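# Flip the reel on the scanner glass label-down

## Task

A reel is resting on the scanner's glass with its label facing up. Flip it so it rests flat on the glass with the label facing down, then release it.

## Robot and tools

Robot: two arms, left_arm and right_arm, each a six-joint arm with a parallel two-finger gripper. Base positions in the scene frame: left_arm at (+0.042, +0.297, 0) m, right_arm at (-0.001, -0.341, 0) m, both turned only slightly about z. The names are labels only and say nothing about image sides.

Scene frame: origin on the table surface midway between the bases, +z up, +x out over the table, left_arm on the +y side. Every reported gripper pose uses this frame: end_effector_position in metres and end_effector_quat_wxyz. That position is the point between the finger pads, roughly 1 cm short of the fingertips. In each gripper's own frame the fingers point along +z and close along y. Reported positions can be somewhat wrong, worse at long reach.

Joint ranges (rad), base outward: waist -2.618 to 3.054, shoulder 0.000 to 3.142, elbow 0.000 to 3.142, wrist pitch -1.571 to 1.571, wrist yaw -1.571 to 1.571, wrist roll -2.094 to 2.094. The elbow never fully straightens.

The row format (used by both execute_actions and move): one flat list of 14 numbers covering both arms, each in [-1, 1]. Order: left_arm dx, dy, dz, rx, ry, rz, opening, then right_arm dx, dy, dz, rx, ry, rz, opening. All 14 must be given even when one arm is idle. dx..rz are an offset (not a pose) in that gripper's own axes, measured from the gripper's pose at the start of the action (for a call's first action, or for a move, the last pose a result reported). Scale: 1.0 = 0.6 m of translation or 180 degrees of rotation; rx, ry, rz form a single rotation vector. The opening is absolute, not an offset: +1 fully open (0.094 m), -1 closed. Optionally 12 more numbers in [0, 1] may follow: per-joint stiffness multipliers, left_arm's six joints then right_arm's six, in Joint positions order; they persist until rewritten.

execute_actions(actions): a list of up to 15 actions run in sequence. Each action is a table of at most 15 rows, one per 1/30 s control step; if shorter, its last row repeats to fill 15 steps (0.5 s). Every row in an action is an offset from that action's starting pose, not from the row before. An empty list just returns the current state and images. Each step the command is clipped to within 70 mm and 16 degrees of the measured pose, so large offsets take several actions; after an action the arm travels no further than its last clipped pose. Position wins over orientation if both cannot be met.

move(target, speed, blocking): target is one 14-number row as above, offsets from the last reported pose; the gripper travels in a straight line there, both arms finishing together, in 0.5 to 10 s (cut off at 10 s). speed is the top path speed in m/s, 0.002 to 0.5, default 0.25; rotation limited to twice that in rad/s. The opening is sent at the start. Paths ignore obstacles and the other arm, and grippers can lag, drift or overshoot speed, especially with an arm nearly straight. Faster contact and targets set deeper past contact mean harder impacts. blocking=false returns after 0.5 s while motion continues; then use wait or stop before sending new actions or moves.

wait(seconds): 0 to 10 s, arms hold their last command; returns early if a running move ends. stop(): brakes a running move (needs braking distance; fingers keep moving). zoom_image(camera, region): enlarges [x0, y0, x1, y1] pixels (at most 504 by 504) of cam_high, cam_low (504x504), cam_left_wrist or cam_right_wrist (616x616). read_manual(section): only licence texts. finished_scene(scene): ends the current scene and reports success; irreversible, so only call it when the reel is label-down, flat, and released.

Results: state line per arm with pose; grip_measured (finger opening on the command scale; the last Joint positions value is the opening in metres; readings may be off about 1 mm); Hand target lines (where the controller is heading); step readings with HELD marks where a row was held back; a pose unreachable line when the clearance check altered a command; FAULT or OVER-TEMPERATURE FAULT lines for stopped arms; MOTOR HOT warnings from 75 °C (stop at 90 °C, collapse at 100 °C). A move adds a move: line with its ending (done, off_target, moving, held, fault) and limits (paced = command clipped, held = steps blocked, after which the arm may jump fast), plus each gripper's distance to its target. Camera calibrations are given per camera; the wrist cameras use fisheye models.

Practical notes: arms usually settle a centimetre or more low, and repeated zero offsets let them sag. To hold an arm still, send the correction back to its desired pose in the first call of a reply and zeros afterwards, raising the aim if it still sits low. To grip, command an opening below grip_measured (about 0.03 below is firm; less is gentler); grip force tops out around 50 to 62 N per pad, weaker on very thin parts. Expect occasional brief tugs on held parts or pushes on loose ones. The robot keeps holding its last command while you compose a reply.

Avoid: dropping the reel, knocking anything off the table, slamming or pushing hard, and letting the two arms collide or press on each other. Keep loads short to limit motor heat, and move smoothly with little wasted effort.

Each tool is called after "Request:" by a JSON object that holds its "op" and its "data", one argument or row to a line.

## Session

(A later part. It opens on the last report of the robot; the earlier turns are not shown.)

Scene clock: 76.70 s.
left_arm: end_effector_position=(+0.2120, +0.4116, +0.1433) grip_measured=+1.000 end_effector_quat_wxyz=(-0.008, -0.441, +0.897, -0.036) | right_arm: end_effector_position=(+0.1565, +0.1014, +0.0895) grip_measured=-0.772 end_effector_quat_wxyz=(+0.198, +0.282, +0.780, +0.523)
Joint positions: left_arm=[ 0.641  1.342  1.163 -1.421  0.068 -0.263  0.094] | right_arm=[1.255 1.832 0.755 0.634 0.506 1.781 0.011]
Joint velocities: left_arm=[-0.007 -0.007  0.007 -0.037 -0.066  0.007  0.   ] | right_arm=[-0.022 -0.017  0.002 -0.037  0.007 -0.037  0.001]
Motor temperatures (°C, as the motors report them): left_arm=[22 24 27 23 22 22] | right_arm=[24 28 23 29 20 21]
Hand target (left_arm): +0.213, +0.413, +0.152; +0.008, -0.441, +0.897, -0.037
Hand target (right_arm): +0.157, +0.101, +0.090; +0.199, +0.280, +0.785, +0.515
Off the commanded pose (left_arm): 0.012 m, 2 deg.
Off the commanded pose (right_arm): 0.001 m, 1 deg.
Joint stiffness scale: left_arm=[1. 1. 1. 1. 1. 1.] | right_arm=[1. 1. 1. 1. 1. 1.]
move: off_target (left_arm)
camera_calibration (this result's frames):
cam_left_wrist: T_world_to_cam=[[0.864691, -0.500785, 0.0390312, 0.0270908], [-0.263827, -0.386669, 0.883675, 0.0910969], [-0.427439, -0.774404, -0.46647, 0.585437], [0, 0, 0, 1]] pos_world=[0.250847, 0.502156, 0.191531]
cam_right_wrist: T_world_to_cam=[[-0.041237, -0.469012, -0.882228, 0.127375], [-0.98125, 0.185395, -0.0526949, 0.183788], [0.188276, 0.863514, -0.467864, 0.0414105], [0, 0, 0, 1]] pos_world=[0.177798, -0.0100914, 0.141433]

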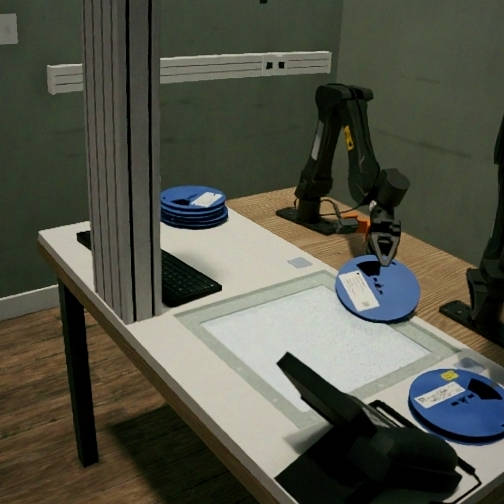

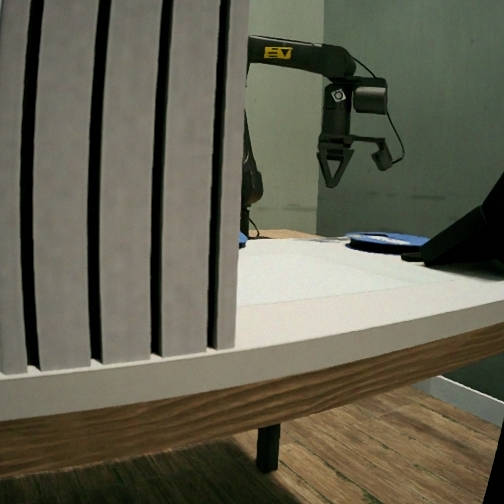

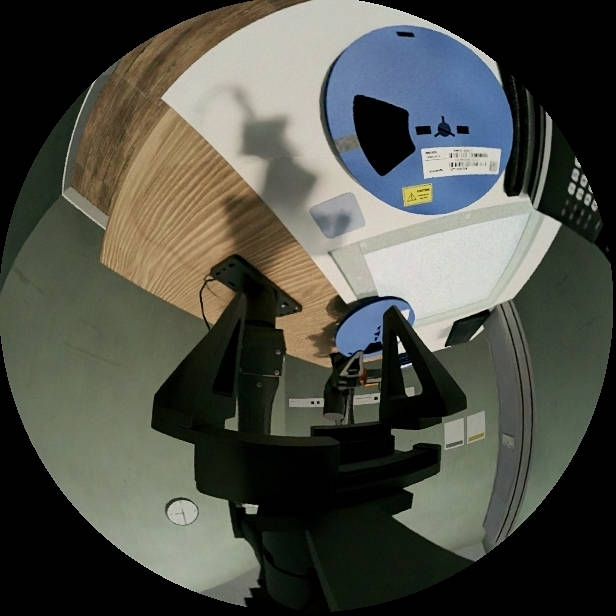

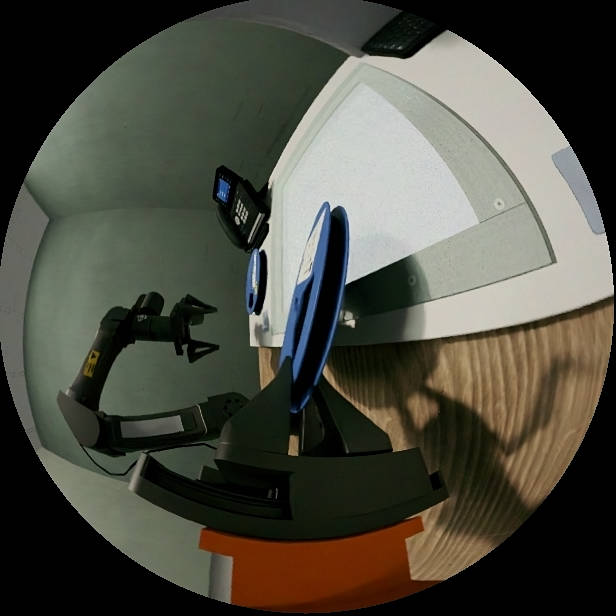

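Same sequence as before.

Request:
{"op": "move", "data": {
  "target": [0,0,0,0,0,0,1,-0.213,0.26,-0.134,0.2,0,0,-0.85],
  "speed": 0.22
}}

Request:
{"op": "move", "data": {
  "target": [0,0,0,0,0,0,1,0,0.02,-0.02,0,0,-0.97,-0.85],
  "speed": 0.5
}}

Request:
{"op": "move", "data": {
  "target": [0,0,0,0,0,0,1,-0.015,-0.08,0.257,0.23,0,0,-0.85],
  "speed": 0.2
}}

Scene clock: 82.37 s.
left_arm: end_effector_position=(+0.2119, +0.4115, +0.1433) grip_measured=+1.000 end_effector_quat_wxyz=(-0.008, -0.439, +0.898, -0.037) | right_arm: end_effector_position=(+0.2420, +0.0038, +0.2454) grip_measured=-0.771 end_effector_quat_wxyz=(+0.092, +0.332, +0.910, +0.231)
Joint positions: left_arm=[ 0.641  1.342  1.163 -1.422  0.069 -0.26   0.094] | right_arm=[ 0.826  1.744  1.846 -1.174  0.067  1.664  0.011]
Joint velocities: left_arm=[-0.012  0.012  0.002  0.066  0.037  0.022  0.   ] | right_arm=[-0.002  0.002 -0.017 -0.081 -0.037 -0.066 -0.001]
Motor temperatures (°C, as the motors report them): left_arm=[22 24 27 23 22 22] | right_arm=[24 28 23 29 20 21]
Hand target (left_arm): +0.212, +0.412, +0.143; -0.008, -0.441, +0.897, -0.036
Hand target (right_arm): +0.246, +0.009, +0.263; +0.099, +0.326, +0.905, +0.256
Off the commanded pose (left_arm): 0.000 m, 0 deg.
Off the commanded pose (right_arm): 0.021 m, 3 deg.
Joint stiffness scale: left_arm=[1. 1. 1. 1. 1. 1.] | right_arm=[1. 1. 1. 1. 1. 1.]
move: off_target (right_arm)
camera_calibration (this result's frames):
cam_left_wrist: T_world_to_cam=[[0.863163, -0.503386, 0.0393995, 0.0284057], [-0.265128, -0.385443, 0.883822, 0.0907885], [-0.429717, -0.773328, -0.466162, 0.585336], [0, 0, 0, 1]] pos_world=[0.251081, 0.50195, 0.191501]
cam_right_wrist: T_world_to_cam=[[-0.35131, -0.826533, -0.4398, 0.190516], [-0.929674, 0.25234, 0.268387, 0.202443], [-0.110851, 0.503158, -0.857056, 0.35175], [0, 0, 0, 1]] pos_world=[0.294128, -0.0706023, 0.330925]

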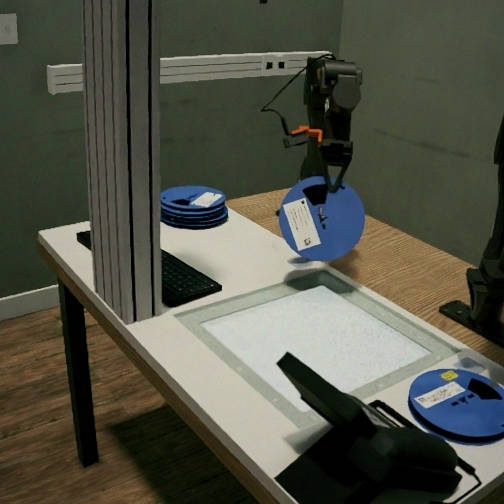

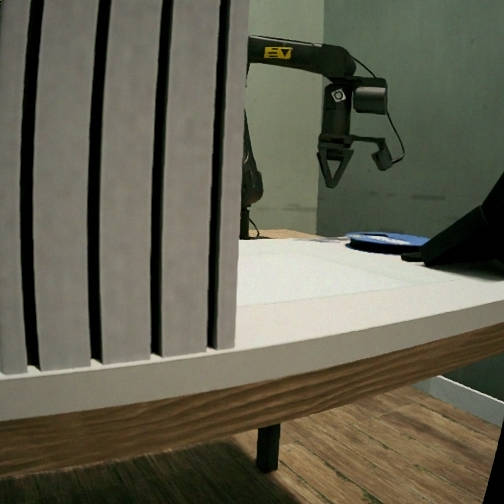

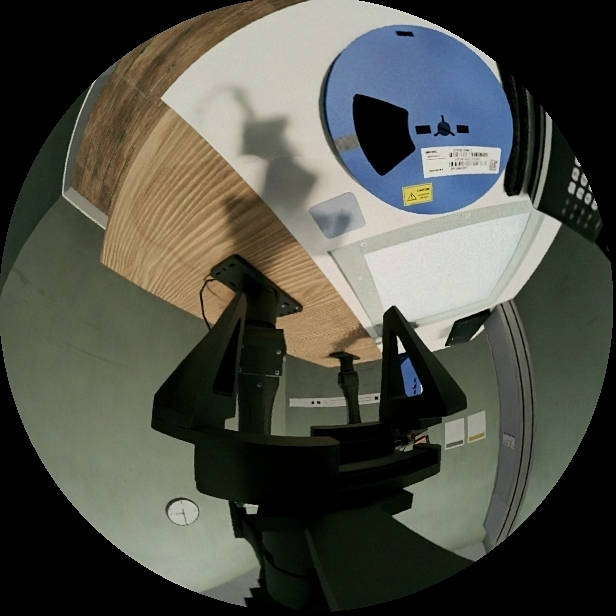

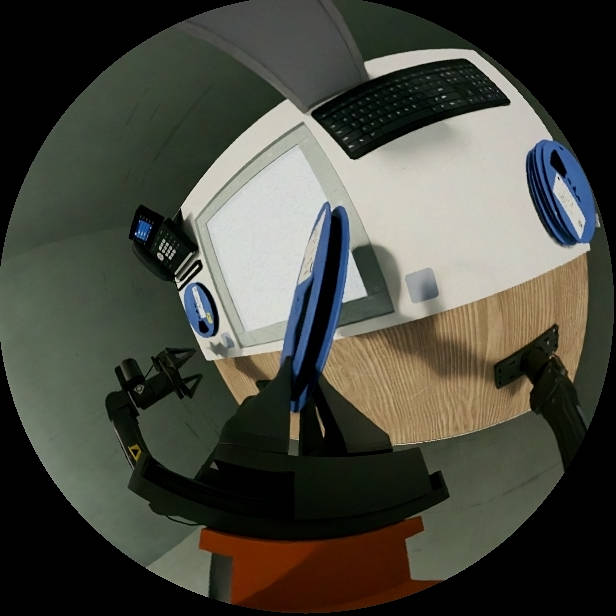

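Scene clock: 86.17 s.
left_arm: end_effector_position=(+0.2119, +0.4115, +0.1433) grip_measured=+1.000 end_effector_quat_wxyz=(-0.008, -0.439, +0.898, -0.037) | right_arm: end_effector_position=(+0.2413, +0.0020, +0.2478) grip_measured=-0.770 end_effector_quat_wxyz=(-0.214, +0.897, -0.378, +0.077)
Joint positions: left_arm=[ 0.641  1.342  1.163 -1.422  0.069 -0.26   0.094] | right_arm=[ 0.826  1.789  1.933 -1.261  0.069 -1.377  0.011]
Joint velocities: left_arm=[-0.007  0.012 -0.037 -0.051  0.022  0.066  0.   ] | right_arm=[ 0.007 -0.007 -0.027  0.037  0.007 -0.051 -0.   ]
Motor temperatures (°C, as the motors report them): left_arm=[22 24 27 23 22 22] | right_arm=[24 28 23 29 20 21]
Hand target (left_arm): +0.212, +0.411, +0.143; -0.008, -0.439, +0.898, -0.037
Hand target (right_arm): +0.245, +0.007, +0.262; -0.235, +0.893, -0.374, +0.081
Off the commanded pose (left_arm): 0.000 m, 0 deg.
Off the commanded pose (right_arm): 0.015 m, 3 deg.
Joint stiffness scale: left_arm=[1. 1. 1. 1. 1. 1.] | right_arm=[1. 1. 1. 1. 1. 1.]
move: off_target (right_arm)
camera_calibration (this result's frames):
cam_left_wrist: T_world_to_cam=[[0.863163, -0.503386, 0.0393995, 0.0284057], [-0.265128, -0.385443, 0.883822, 0.0907885], [-0.429717, -0.773328, -0.466162, 0.585336], [0, 0, 0, 1]] pos_world=[0.251081, 0.50195, 0.191501]
cam_right_wrist: T_world_to_cam=[[0.434223, 0.777566, 0.454799, -0.224615], [0.620512, -0.624183, 0.474721, -0.221812], [0.653004, 0.0760733, -0.753524, 0.145598], [0, 0, 0, 1]] pos_world=[0.140094, 0.0251255, 0.317165]

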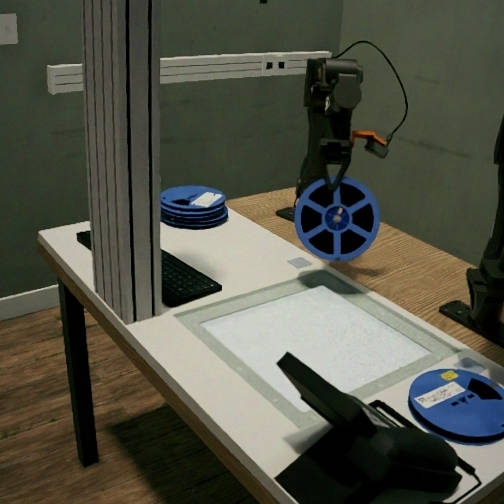

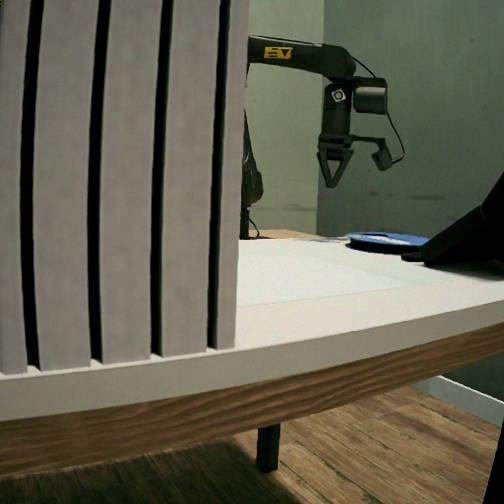

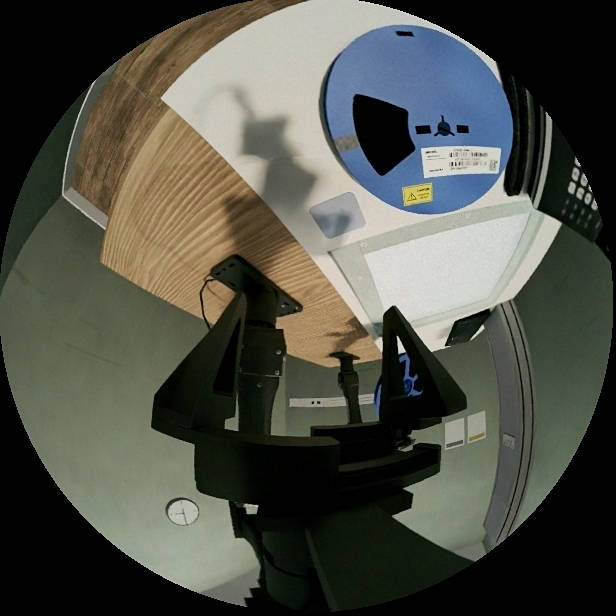

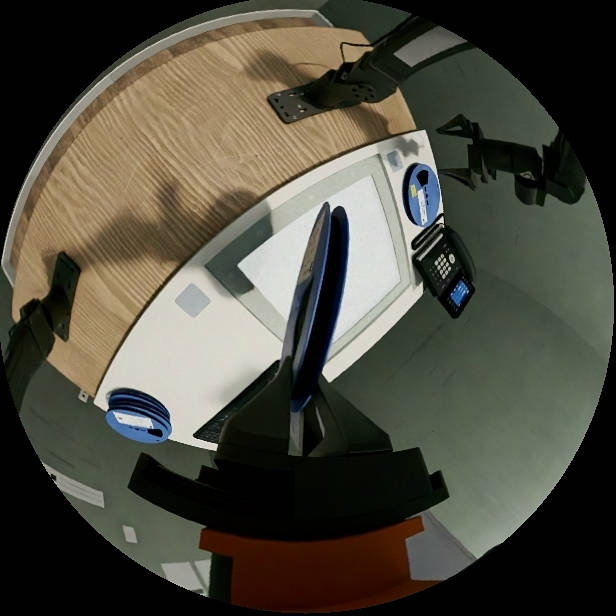

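Scene clock: 88.77 s.
left_arm: end_effector_position=(+0.2119, +0.4115, +0.1433) grip_measured=+1.000 end_effector_quat_wxyz=(-0.008, -0.439, +0.898, -0.037) | right_arm: end_effector_position=(+0.3073, +0.0804, +0.1166) grip_measured=-0.770 end_effector_quat_wxyz=(-0.491, +0.779, -0.334, +0.200)
Joint positions: left_arm=[ 0.641  1.342  1.163 -1.422  0.069 -0.26   0.094] | right_arm=[ 0.85   1.862  1.006  0.393  0.205 -1.451  0.011]
Joint velocities: left_arm=[ 0.007 -0.002 -0.002 -0.007  0.037 -0.022  0.   ] | right_arm=[-0.002  0.007  0.007 -0.022 -0.022 -0.095  0.001]
Motor temperatures (°C, as the motors report them): left_arm=[22 24 27 23 22 22] | right_arm=[24 28 23 29 20 21]
Hand target (left_arm): +0.212, +0.411, +0.143; -0.008, -0.439, +0.898, -0.037
Hand target (right_arm): +0.309, +0.086, +0.131; -0.515, +0.763, -0.331, +0.208
Off the commanded pose (left_arm): 0.000 m, 0 deg.
Off the commanded pose (right_arm): 0.017 m, 4 deg.
Joint stiffness scale: left_arm=[1. 1. 1. 1. 1. 1.] | right_arm=[1. 1. 1. 1. 1. 1.]
move: off_target (right_arm)
camera_calibration (this result's frames):
cam_left_wrist: T_world_to_cam=[[0.863163, -0.503386, 0.0393995, 0.0284057], [-0.265128, -0.385443, 0.883822, 0.0907885], [-0.429717, -0.773328, -0.466162, 0.585336], [0, 0, 0, 1]] pos_world=[0.251081, 0.50195, 0.191501]
cam_right_wrist: T_world_to_cam=[[0.116499, 0.454515, 0.883088, -0.180869], [0.393495, -0.837503, 0.379143, -0.0535301], [0.911915, 0.303321, -0.276418, -0.155785], [0, 0, 0, 1]] pos_world=[0.184198, 0.0846289, 0.136957]

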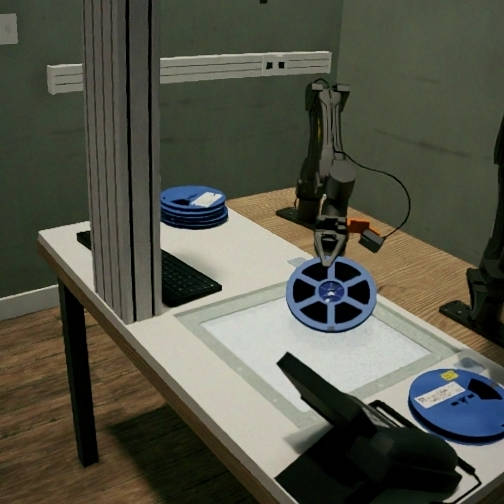

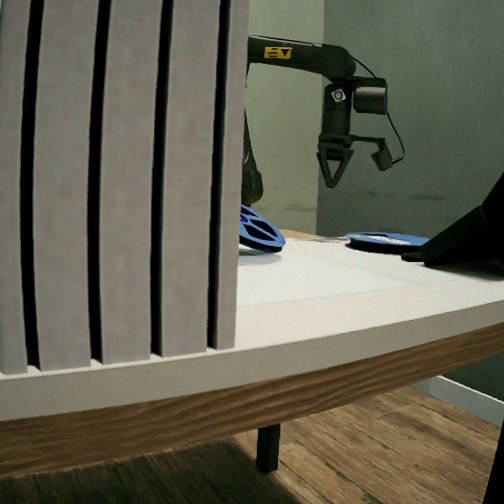

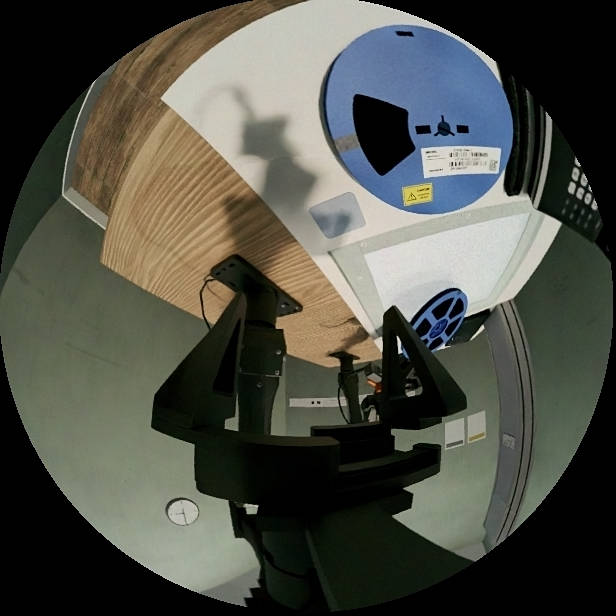

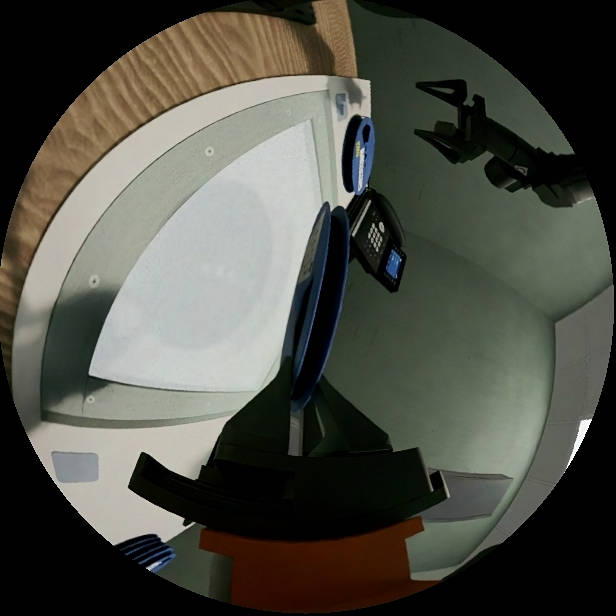

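Request:
{"op": "move", "data": {
  "target": [0,0,0,0,0,0,1,0,0.018,0.011,0.012,0,0,-0.85],
  "speed": 0.03
}}

Request:
{"op": "execute_actions", "data": {
  "actions": [
    [[0,0,0,0,0,0,1,0,0,0,0.01,0,0,-0.75],[0,0,0,0,0,0,1,0,0,0,0.01,0,0,-0.72],[0,0,0,0,0,0,1,0,0,0,0.01,0,0,-0.68],[0,0,0,0,0,0,1,0,0,0.003,0.01,0,0,-0.63],[0,0,0,0,0,0,1,0,0,0.006,0.01,0,0,-0.58],[0,0,0,0,0,0,1,0,0,0.009,0.01,0,0,-0.53],[0,0,0,0,0,0,1,0,0,0.012,0.01,0,0,-0.48],[0,0,0,0,0,0,1,0,0,0.015,0.01,0,0,-0.43],[0,0,0,0,0,0,1,0,0,0.015,0.01,0,0,-0.38],[0,0,0,0,0,0,1,0,0,0.015,0.01,0,0,-0.33],[0,0,0,0,0,0,1,0,0,0.015,0.01,0,0,-0.28],[0,0,0,0,0,0,1,0,0,0.015,0.01,0,0,-0.23],[0,0,0,0,0,0,1,0,0,0.015,0.01,0,0,-0.18]]
  ]
}}

Request:
{"op": "move", "data": {
  "target": [0,0,0,0,0,0,1,0,0.022,0.03,-0.08,0,0,0.1],
  "speed": 0.08
}}

Scene clock: 100.17 s.
left_arm: end_effector_position=(+0.2119, +0.4115, +0.1433) grip_measured=+1.000 end_effector_quat_wxyz=(-0.008, -0.439, +0.898, -0.037) | right_arm: end_effector_position=(+0.3069, +0.0798, +0.1007) grip_measured=-0.771 end_effector_quat_wxyz=(-0.496, +0.776, -0.333, +0.202)
Joint positions: left_arm=[ 0.641  1.342  1.163 -1.422  0.069 -0.26   0.094] | right_arm=[ 0.85   1.901  0.968  0.483  0.205 -1.454  0.011]
Joint velocities: left_arm=[ 0.012 -0.007 -0.007  0.007 -0.022  0.007  0.   ] | right_arm=[-0.022  0.007 -0.022  0.037  0.051 -0.007  0.001]
Motor temperatures (°C, as the motors report them): left_arm=[22 23 26 23 22 22] | right_arm=[24 28 23 31 20 21]
Hand target (left_arm): +0.212, +0.411, +0.143; -0.008, -0.439, +0.898, -0.037
Hand target (right_arm): +0.308, +0.081, +0.104; -0.506, +0.770, -0.331, +0.207
Off the commanded pose (left_arm): 0.000 m, 0 deg.
Off the commanded pose (right_arm): 0.004 m, 1 deg.
Joint stiffness scale: left_arm=[1. 1. 1. 1. 1. 1.] | right_arm=[1. 1. 1. 1. 1. 1.]
move: done
camera_calibration (this result's frames):
cam_left_wrist: T_world_to_cam=[[0.863163, -0.503386, 0.0393995, 0.0284057], [-0.265128, -0.385443, 0.883822, 0.0907885], [-0.429717, -0.773328, -0.466162, 0.585336], [0, 0, 0, 1]] pos_world=[0.251081, 0.50195, 0.191501]
cam_right_wrist: T_world_to_cam=[[0.108232, 0.446979, 0.887973, -0.16389], [0.391331, -0.84026, 0.375264, -0.0465461], [0.913863, 0.306876, -0.265859, -0.161647], [0, 0, 0, 1]] pos_world=[0.183676, 0.08375, 0.120022]

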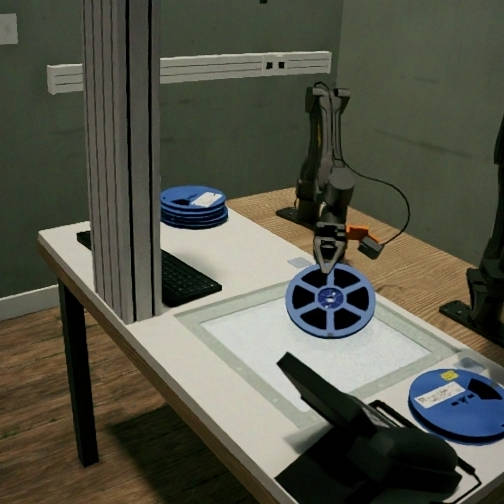

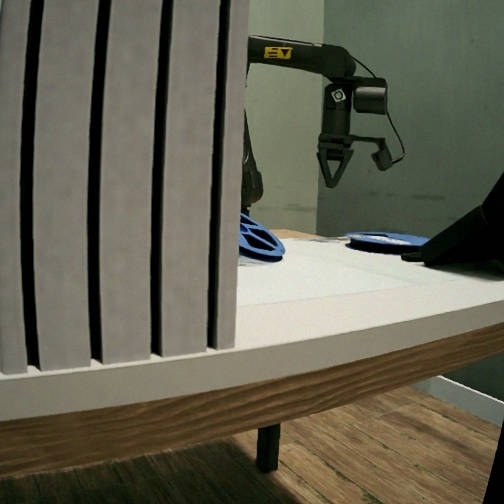

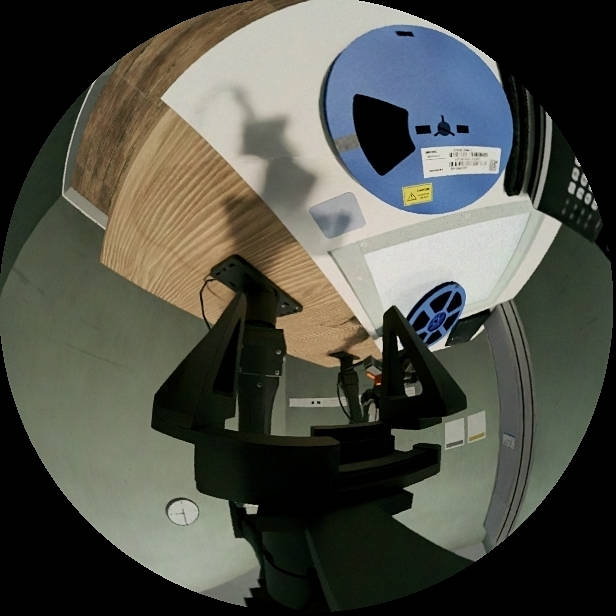

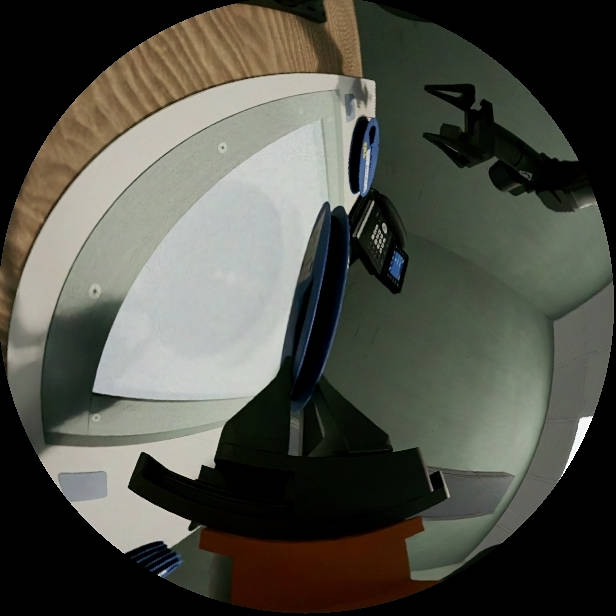

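Scene clock: 100.67 s.
left_arm: end_effector_position=(+0.2119, +0.4115, +0.1433) grip_measured=+1.000 end_effector_quat_wxyz=(-0.008, -0.439, +0.898, -0.037) | right_arm: end_effector_position=(+0.3065, +0.0792, +0.0820) grip_measured=-0.183 end_effector_quat_wxyz=(-0.488, +0.782, -0.332, +0.202)
Joint positions: left_arm=[ 0.641  1.342  1.163 -1.422  0.069 -0.26   0.094] | right_arm=[ 0.85   1.944  0.955  0.52   0.205 -1.458  0.038]
Joint velocities: left_arm=[ 0.002  0.012  0.012  0.037  0.051 -0.081  0.   ] | right_arm=[ 0.012 -0.007 -0.002  0.095 -0.007 -0.007  0.004]
Motor temperatures (°C, as the motors report them): left_arm=[22 23 26 23 22 22] | right_arm=[24 28 23 31 20 21]
Hand target (left_arm): +0.212, +0.411, +0.143; -0.008, -0.439, +0.898, -0.037
Hand target (right_arm): +0.312, +0.085, +0.097; -0.508, +0.768, -0.330, +0.207
Off the commanded pose (left_arm): 0.000 m, 0 deg.
Off the commanded pose (right_arm): 0.017 m, 3 deg.
Joint stiffness scale: left_arm=[1. 1. 1. 1. 1. 1.] | right_arm=[1. 1. 1. 1. 1. 1.]
Step readings (end_effector_position):
0: left_arm (+0.2119, +0.4115, +0.1433) | right_arm (+0.3069, +0.0798, +0.1007)
1: left_arm (+0.2119, +0.4115, +0.1433) | right_arm (+0.3069, +0.0797, +0.1006)
2: left_arm (+0.2119, +0.4115, +0.1433) | right_arm (+0.3067, +0.0794, +0.1002)
4: left_arm (+0.2119, +0.4115, +0.1433) | right_arm (+0.3061, +0.0785, +0.0977)
8: left_arm (+0.2119, +0.4115, +0.1433) | right_arm (+0.3066, +0.0794, +0.0907)
15: end_effector_position above
camera_calibration (this result's frames):
cam_left_wrist: T_world_to_cam=[[0.863163, -0.503386, 0.0393995, 0.0284057], [-0.265128, -0.385443, 0.883822, 0.0907885], [-0.429717, -0.773328, -0.466162, 0.585336], [0, 0, 0, 1]] pos_world=[0.251081, 0.50195, 0.191501]
cam_right_wrist: T_world_to_cam=[[0.114355, 0.463562, 0.878654, -0.149366], [0.395688, -0.832526, 0.387727, -0.0428509], [0.911238, 0.303334, -0.27863, -0.16395], [0, 0, 0, 1]] pos_world=[0.183434, 0.0832977, 0.102175]

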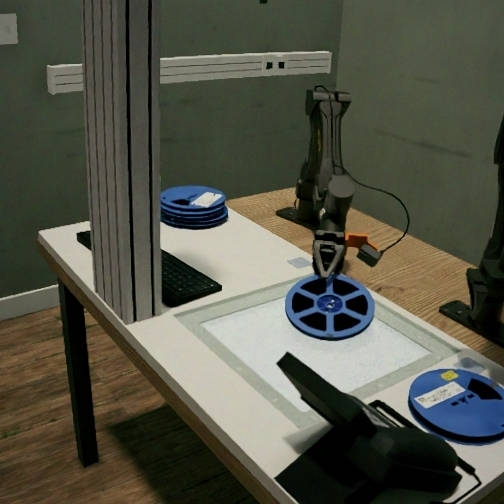

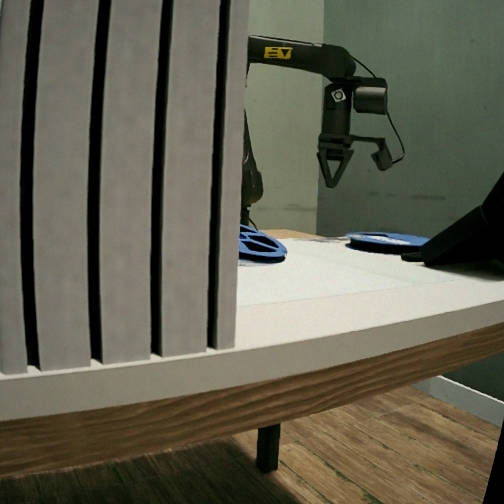

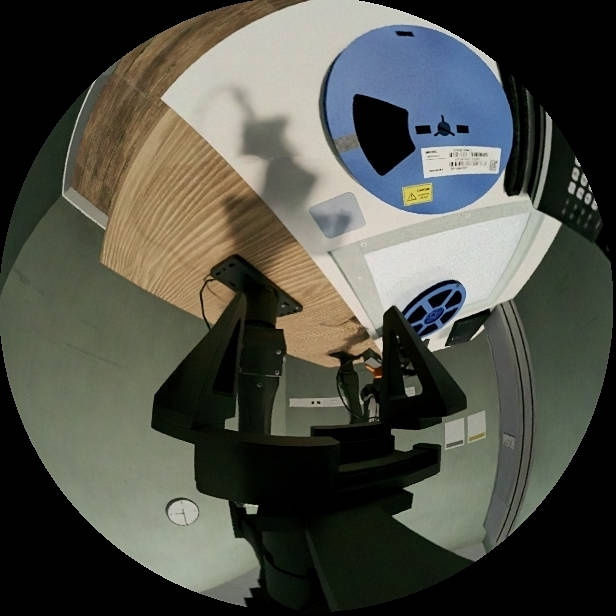

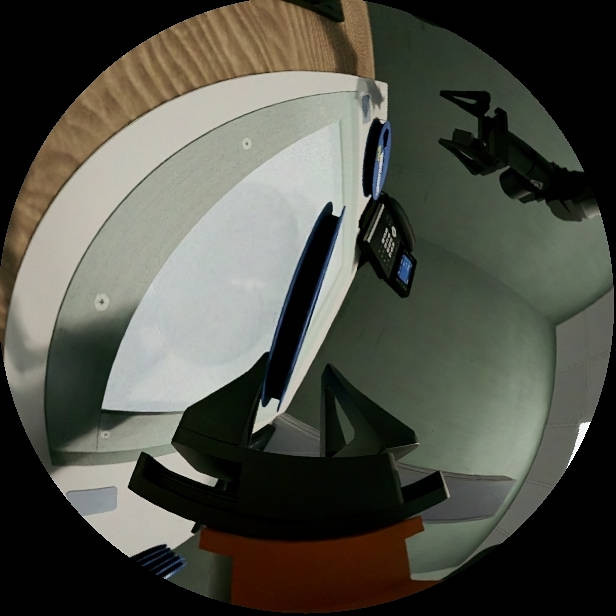

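Scene clock: 102.53 s.
left_arm: end_effector_position=(+0.2119, +0.4115, +0.1433) grip_measured=+1.000 end_effector_quat_wxyz=(-0.008, -0.439, +0.898, -0.037) | right_arm: end_effector_position=(+0.3085, +0.0822, +0.0551) grip_measured=+0.098 end_effector_quat_wxyz=(-0.380, +0.842, -0.347, +0.164)
Joint positions: left_arm=[ 0.641  1.342  1.163 -1.422  0.069 -0.26   0.094] | right_arm=[ 0.837  2.     1.175  0.096  0.167 -1.441  0.052]
Joint velocities: left_arm=[ 0.002 -0.017 -0.017 -0.095  0.022  0.007  0.   ] | right_arm=[-0.017  0.002  0.017 -0.051  0.066  0.007 -0.   ]
Motor temperatures (°C, as the motors report them): left_arm=[22 23 26 23 22 22] | right_arm=[24 28 23 31 20 21]
Hand target (left_arm): +0.212, +0.411, +0.143; -0.008, -0.439, +0.898, -0.037
Hand target (right_arm): +0.314, +0.087, +0.062; -0.387, +0.837, -0.353, +0.158
Off the commanded pose (left_arm): 0.000 m, 0 deg.
Off the commanded pose (right_arm): 0.010 m, 1 deg.
Joint stiffness scale: left_arm=[1. 1. 1. 1. 1. 1.] | right_arm=[1. 1. 1. 1. 1. 1.]
move: done
camera_calibration (this result's frames):
cam_left_wrist: T_world_to_cam=[[0.863163, -0.503386, 0.0393995, 0.0284057], [-0.265128, -0.385443, 0.883822, 0.0907885], [-0.429717, -0.773328, -0.466162, 0.585336], [0, 0, 0, 1]] pos_world=[0.251081, 0.50195, 0.191501]
cam_right_wrist: T_world_to_cam=[[0.24729, 0.625854, 0.739699, -0.174064], [0.475799, -0.743464, 0.469975, -0.0673093], [0.844075, 0.235728, -0.481632, -0.136717], [0, 0, 0, 1]] pos_world=[0.190469, 0.0911248, 0.0945416]

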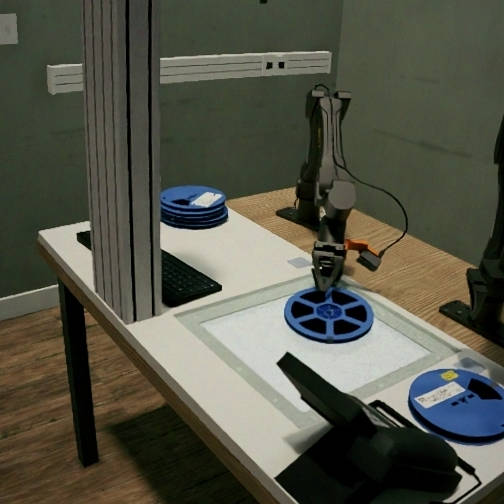

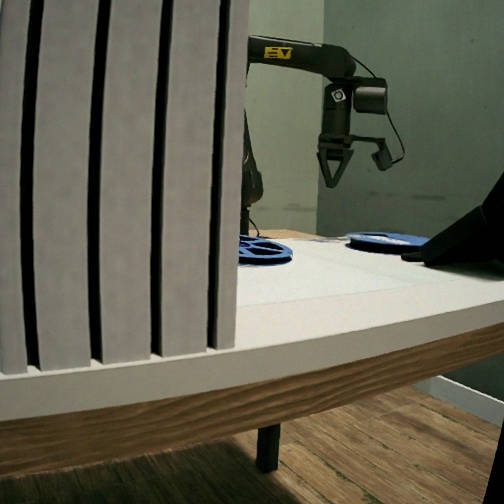

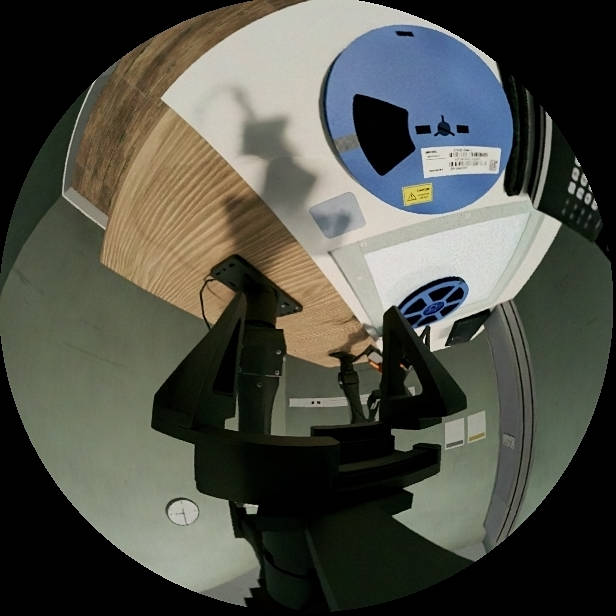

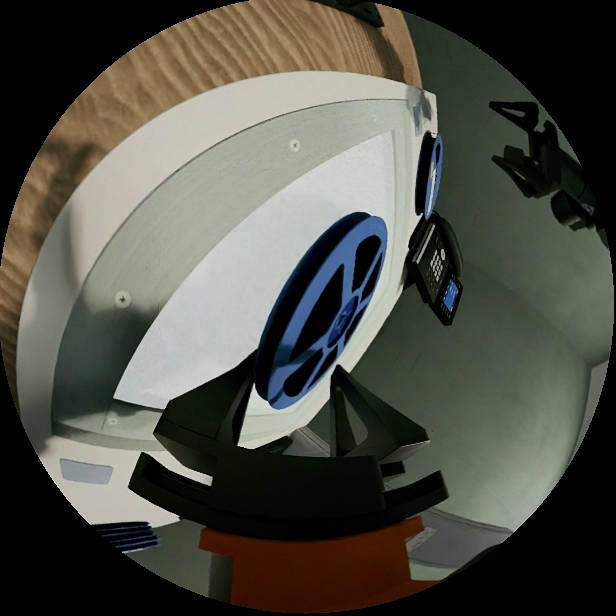

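Request:
{"op": "execute_actions", "data": {
  "actions": []
}}

Request:
{"op": "move", "data": {
  "target": [0,0,0,0,0,0,1,0,0.042,-0.06,0,0,0,0.1],
  "speed": 0.05
}}

Scene clock: 109.63 s.
left_arm: end_effector_position=(+0.2119, +0.4115, +0.1433) grip_measured=+1.000 end_effector_quat_wxyz=(-0.008, -0.439, +0.898, -0.037) | right_arm: end_effector_position=(+0.3085, +0.0822, +0.0551) grip_measured=+0.098 end_effector_quat_wxyz=(-0.379, +0.842, -0.347, +0.164)
Joint positions: left_arm=[ 0.641  1.342  1.163 -1.422  0.069 -0.26   0.094] | right_arm=[ 0.837  2.     1.175  0.094  0.167 -1.44   0.052]
Joint velocities: left_arm=[ 0.002  0.012 -0.002 -0.022 -0.022 -0.037  0.   ] | right_arm=[-0.007 -0.012  0.012  0.022 -0.066 -0.081  0.   ]
Motor temperatures (°C, as the motors report them): left_arm=[22 23 26 23 22 22] | right_arm=[24 28 24 30 20 21]
Hand target (left_arm): +0.212, +0.411, +0.143; -0.008, -0.439, +0.898, -0.037
Hand target (right_arm): +0.314, +0.087, +0.062; -0.387, +0.837, -0.353, +0.158
Off the commanded pose (left_arm): 0.000 m, 0 deg.
Off the commanded pose (right_arm): 0.010 m, 1 deg.
Joint stiffness scale: left_arm=[1. 1. 1. 1. 1. 1.] | right_arm=[1. 1. 1. 1. 1. 1.]
camera_calibration (this result's frames):
cam_left_wrist: T_world_to_cam=[[0.863163, -0.503386, 0.0393995, 0.0284057], [-0.265128, -0.385443, 0.883822, 0.0907885], [-0.429717, -0.773328, -0.466162, 0.585336], [0, 0, 0, 1]] pos_world=[0.251081, 0.50195, 0.191501]
cam_right_wrist: T_world_to_cam=[[0.247903, 0.626112, 0.739275, -0.174254], [0.475902, -0.74338, 0.470003, -0.0673663], [0.843837, 0.235308, -0.482254, -0.136552], [0, 0, 0, 1]] pos_world=[0.190486, 0.0911555, 0.0946311]

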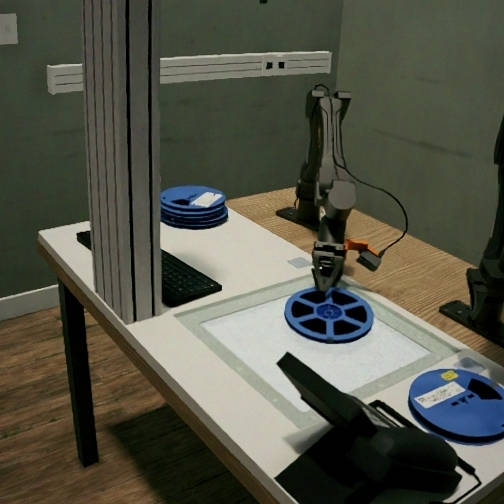

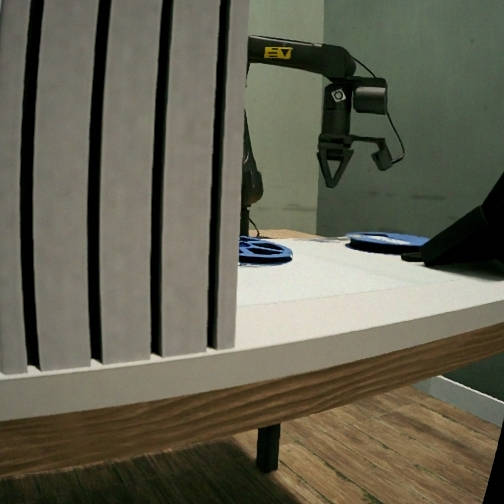

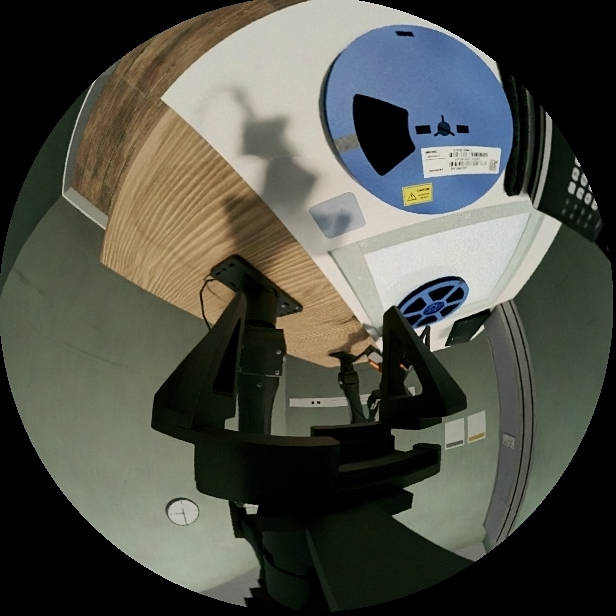

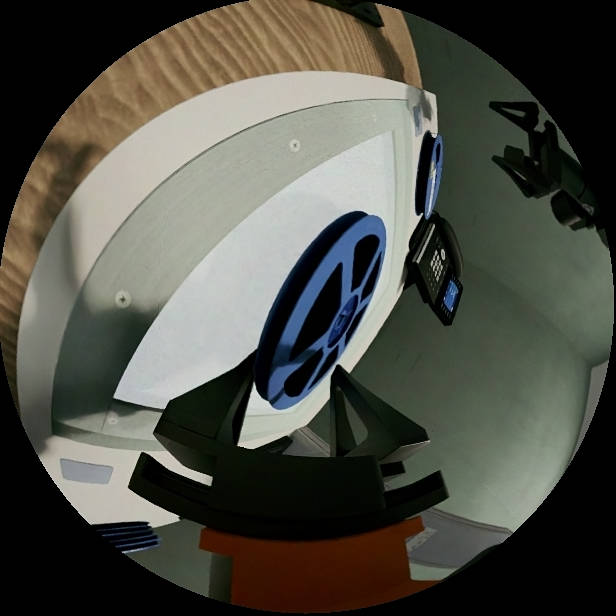

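Scene clock: 110.80 s.
left_arm: end_effector_position=(+0.2119, +0.4115, +0.1433) grip_measured=+1.000 end_effector_quat_wxyz=(-0.008, -0.439, +0.898, -0.037) | right_arm: end_effector_position=(+0.2813, +0.0535, +0.0544) grip_measured=+0.098 end_effector_quat_wxyz=(-0.376, +0.845, -0.344, +0.163)
Joint positions: left_arm=[ 0.641  1.342  1.163 -1.422  0.069 -0.26   0.094] | right_arm=[ 0.855  1.878  1.002  0.136  0.176 -1.435  0.052]
Joint velocities: left_arm=[-0.007 -0.017 -0.007  0.007 -0.066 -0.007  0.   ] | right_arm=[ 0.012 -0.002  0.022 -0.037 -0.037 -0.007  0.   ]
Motor temperatures (°C, as the motors report them): left_arm=[22 23 26 23 22 22] | right_arm=[24 28 24 30 20 21]
Hand target (left_arm): +0.212, +0.411, +0.143; -0.008, -0.439, +0.898, -0.037
Hand target (right_arm): +0.278, +0.051, +0.060; -0.379, +0.842, -0.347, +0.164
Off the commanded pose (left_arm): 0.000 m, 0 deg.
Off the commanded pose (right_arm): 0.007 m, 1 deg.
Joint stiffness scale: left_arm=[1. 1. 1. 1. 1. 1.] | right_arm=[1. 1. 1. 1. 1. 1.]
move: done
camera_calibration (this result's frames):
cam_left_wrist: T_world_to_cam=[[0.863163, -0.503386, 0.0393995, 0.0284057], [-0.265128, -0.385443, 0.883822, 0.0907885], [-0.429717, -0.773328, -0.466162, 0.585336], [0, 0, 0, 1]] pos_world=[0.251081, 0.50195, 0.191501]
cam_right_wrist: T_world_to_cam=[[0.245569, 0.634224, 0.733114, -0.148508], [0.483145, -0.735721, 0.474642, -0.0781256], [0.840397, 0.237643, -0.487093, -0.106075], [0, 0, 0, 1]] pos_world=[0.16336, 0.0619167, 0.0942864]

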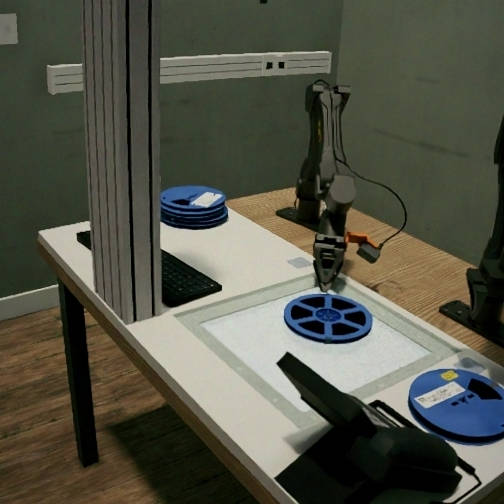

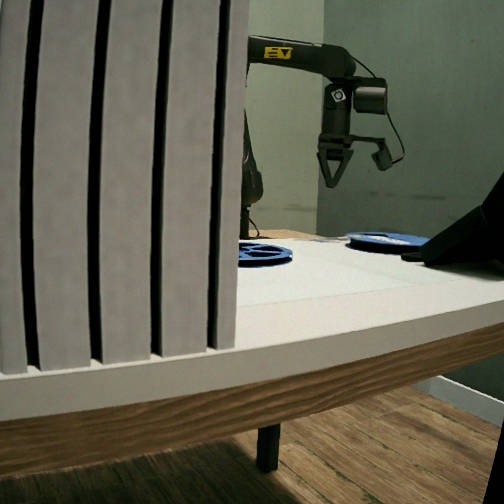

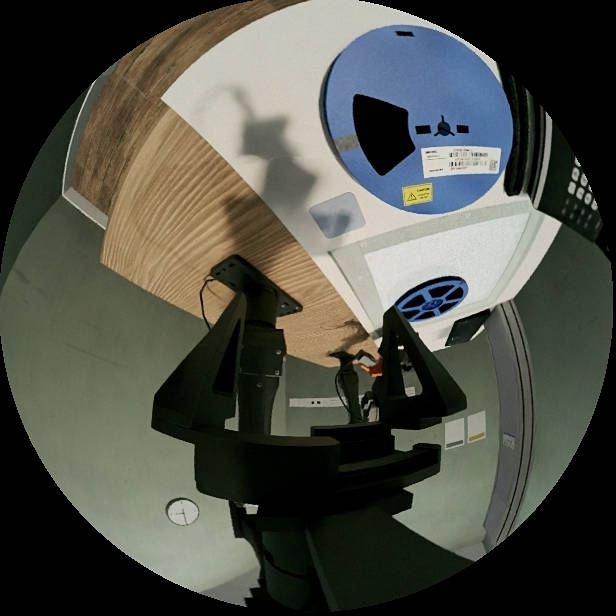

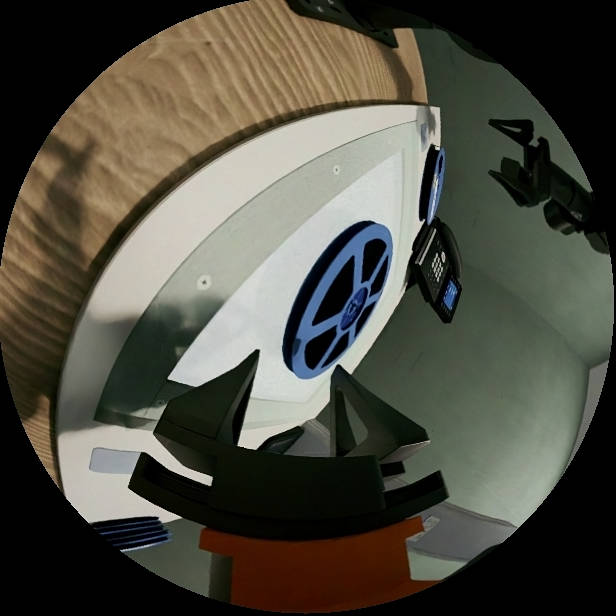

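Request:
{"op": "move", "data": {
  "target": [0,0,0,0,0,0,1,0,0,-0.12,0,0,0,0.1]
}}

Request:
{"op": "finished_scene", "data": {
  "scene": 2
}}

Scene clock: 115.13 s.
left_arm: end_effector_position=(+0.2119, +0.4115, +0.1433) grip_measured=+1.000 end_effector_quat_wxyz=(-0.008, -0.439, +0.898, -0.037) | right_arm: end_effector_position=(+0.2479, +0.0209, +0.1036) grip_measured=+0.098 end_effector_quat_wxyz=(-0.380, +0.845, -0.339, +0.162)
Joint positions: left_arm=[ 0.641  1.342  1.163 -1.422  0.069 -0.26   0.094] | right_arm=[ 0.887  1.613  0.903 -0.025  0.194 -1.42   0.052]
Joint velocities: left_arm=[ 0.002  0.012  0.007 -0.037 -0.051 -0.037  0.   ] | right_arm=[-0.027  0.002  0.002 -0.007  0.037 -0.051 -0.001]
Motor temperatures (°C, as the motors report them): left_arm=[22 23 26 23 22 22] | right_arm=[24 29 23 30 20 21]
Hand target (left_arm): +0.212, +0.411, +0.143; -0.008, -0.439, +0.898, -0.037
Hand target (right_arm): +0.244, +0.016, +0.103; -0.376, +0.845, -0.344, +0.163
Off the commanded pose (left_arm): 0.000 m, 0 deg.
Off the commanded pose (right_arm): 0.007 m, 1 deg.
Joint stiffness scale: left_arm=[1. 1. 1. 1. 1. 1.] | right_arm=[1. 1. 1. 1. 1. 1.]
move: done
camera_calibration (this result's frames):
cam_left_wrist: T_world_to_cam=[[0.863163, -0.503386, 0.0393995, 0.0284057], [-0.265128, -0.385443, 0.883822, 0.0907885], [-0.429717, -0.773328, -0.466162, 0.585336], [0, 0, 0, 1]] pos_world=[0.251081, 0.50195, 0.191501]
cam_right_wrist: T_world_to_cam=[[0.235362, 0.631822, 0.738516, -0.153623], [0.487512, -0.734103, 0.472678, -0.110183], [0.840795, 0.248785, -0.480801, -0.0472477], [0, 0, 0, 1]] pos_world=[0.129598, 0.0279311, 0.142818]

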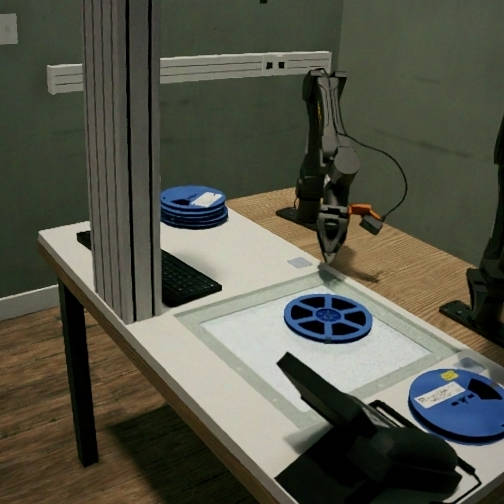

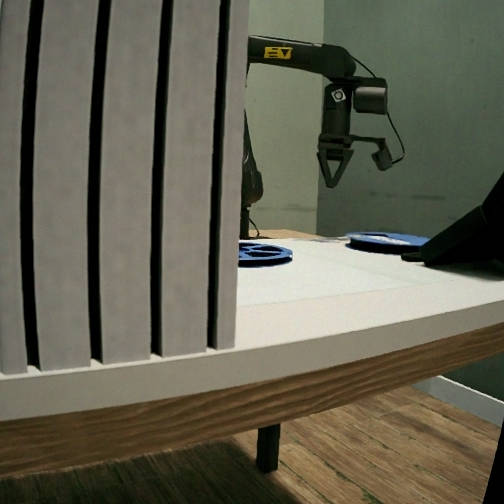

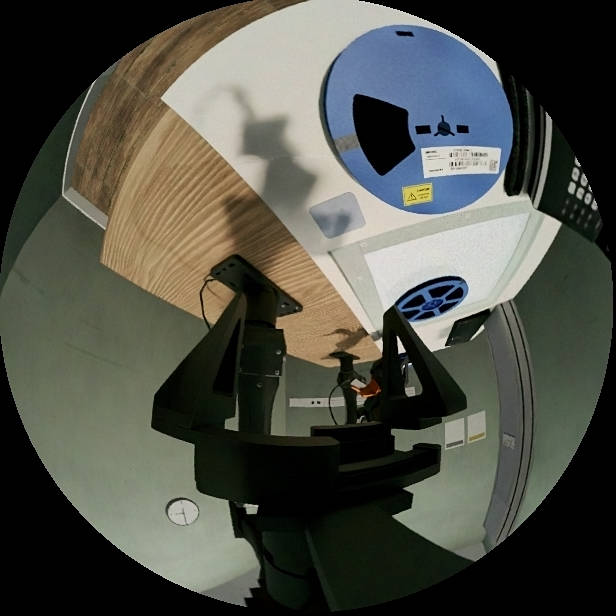

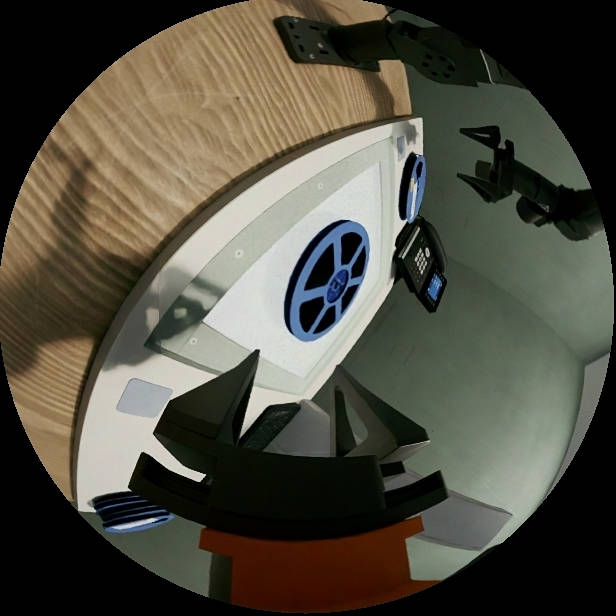

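The scene is finished: the task was done.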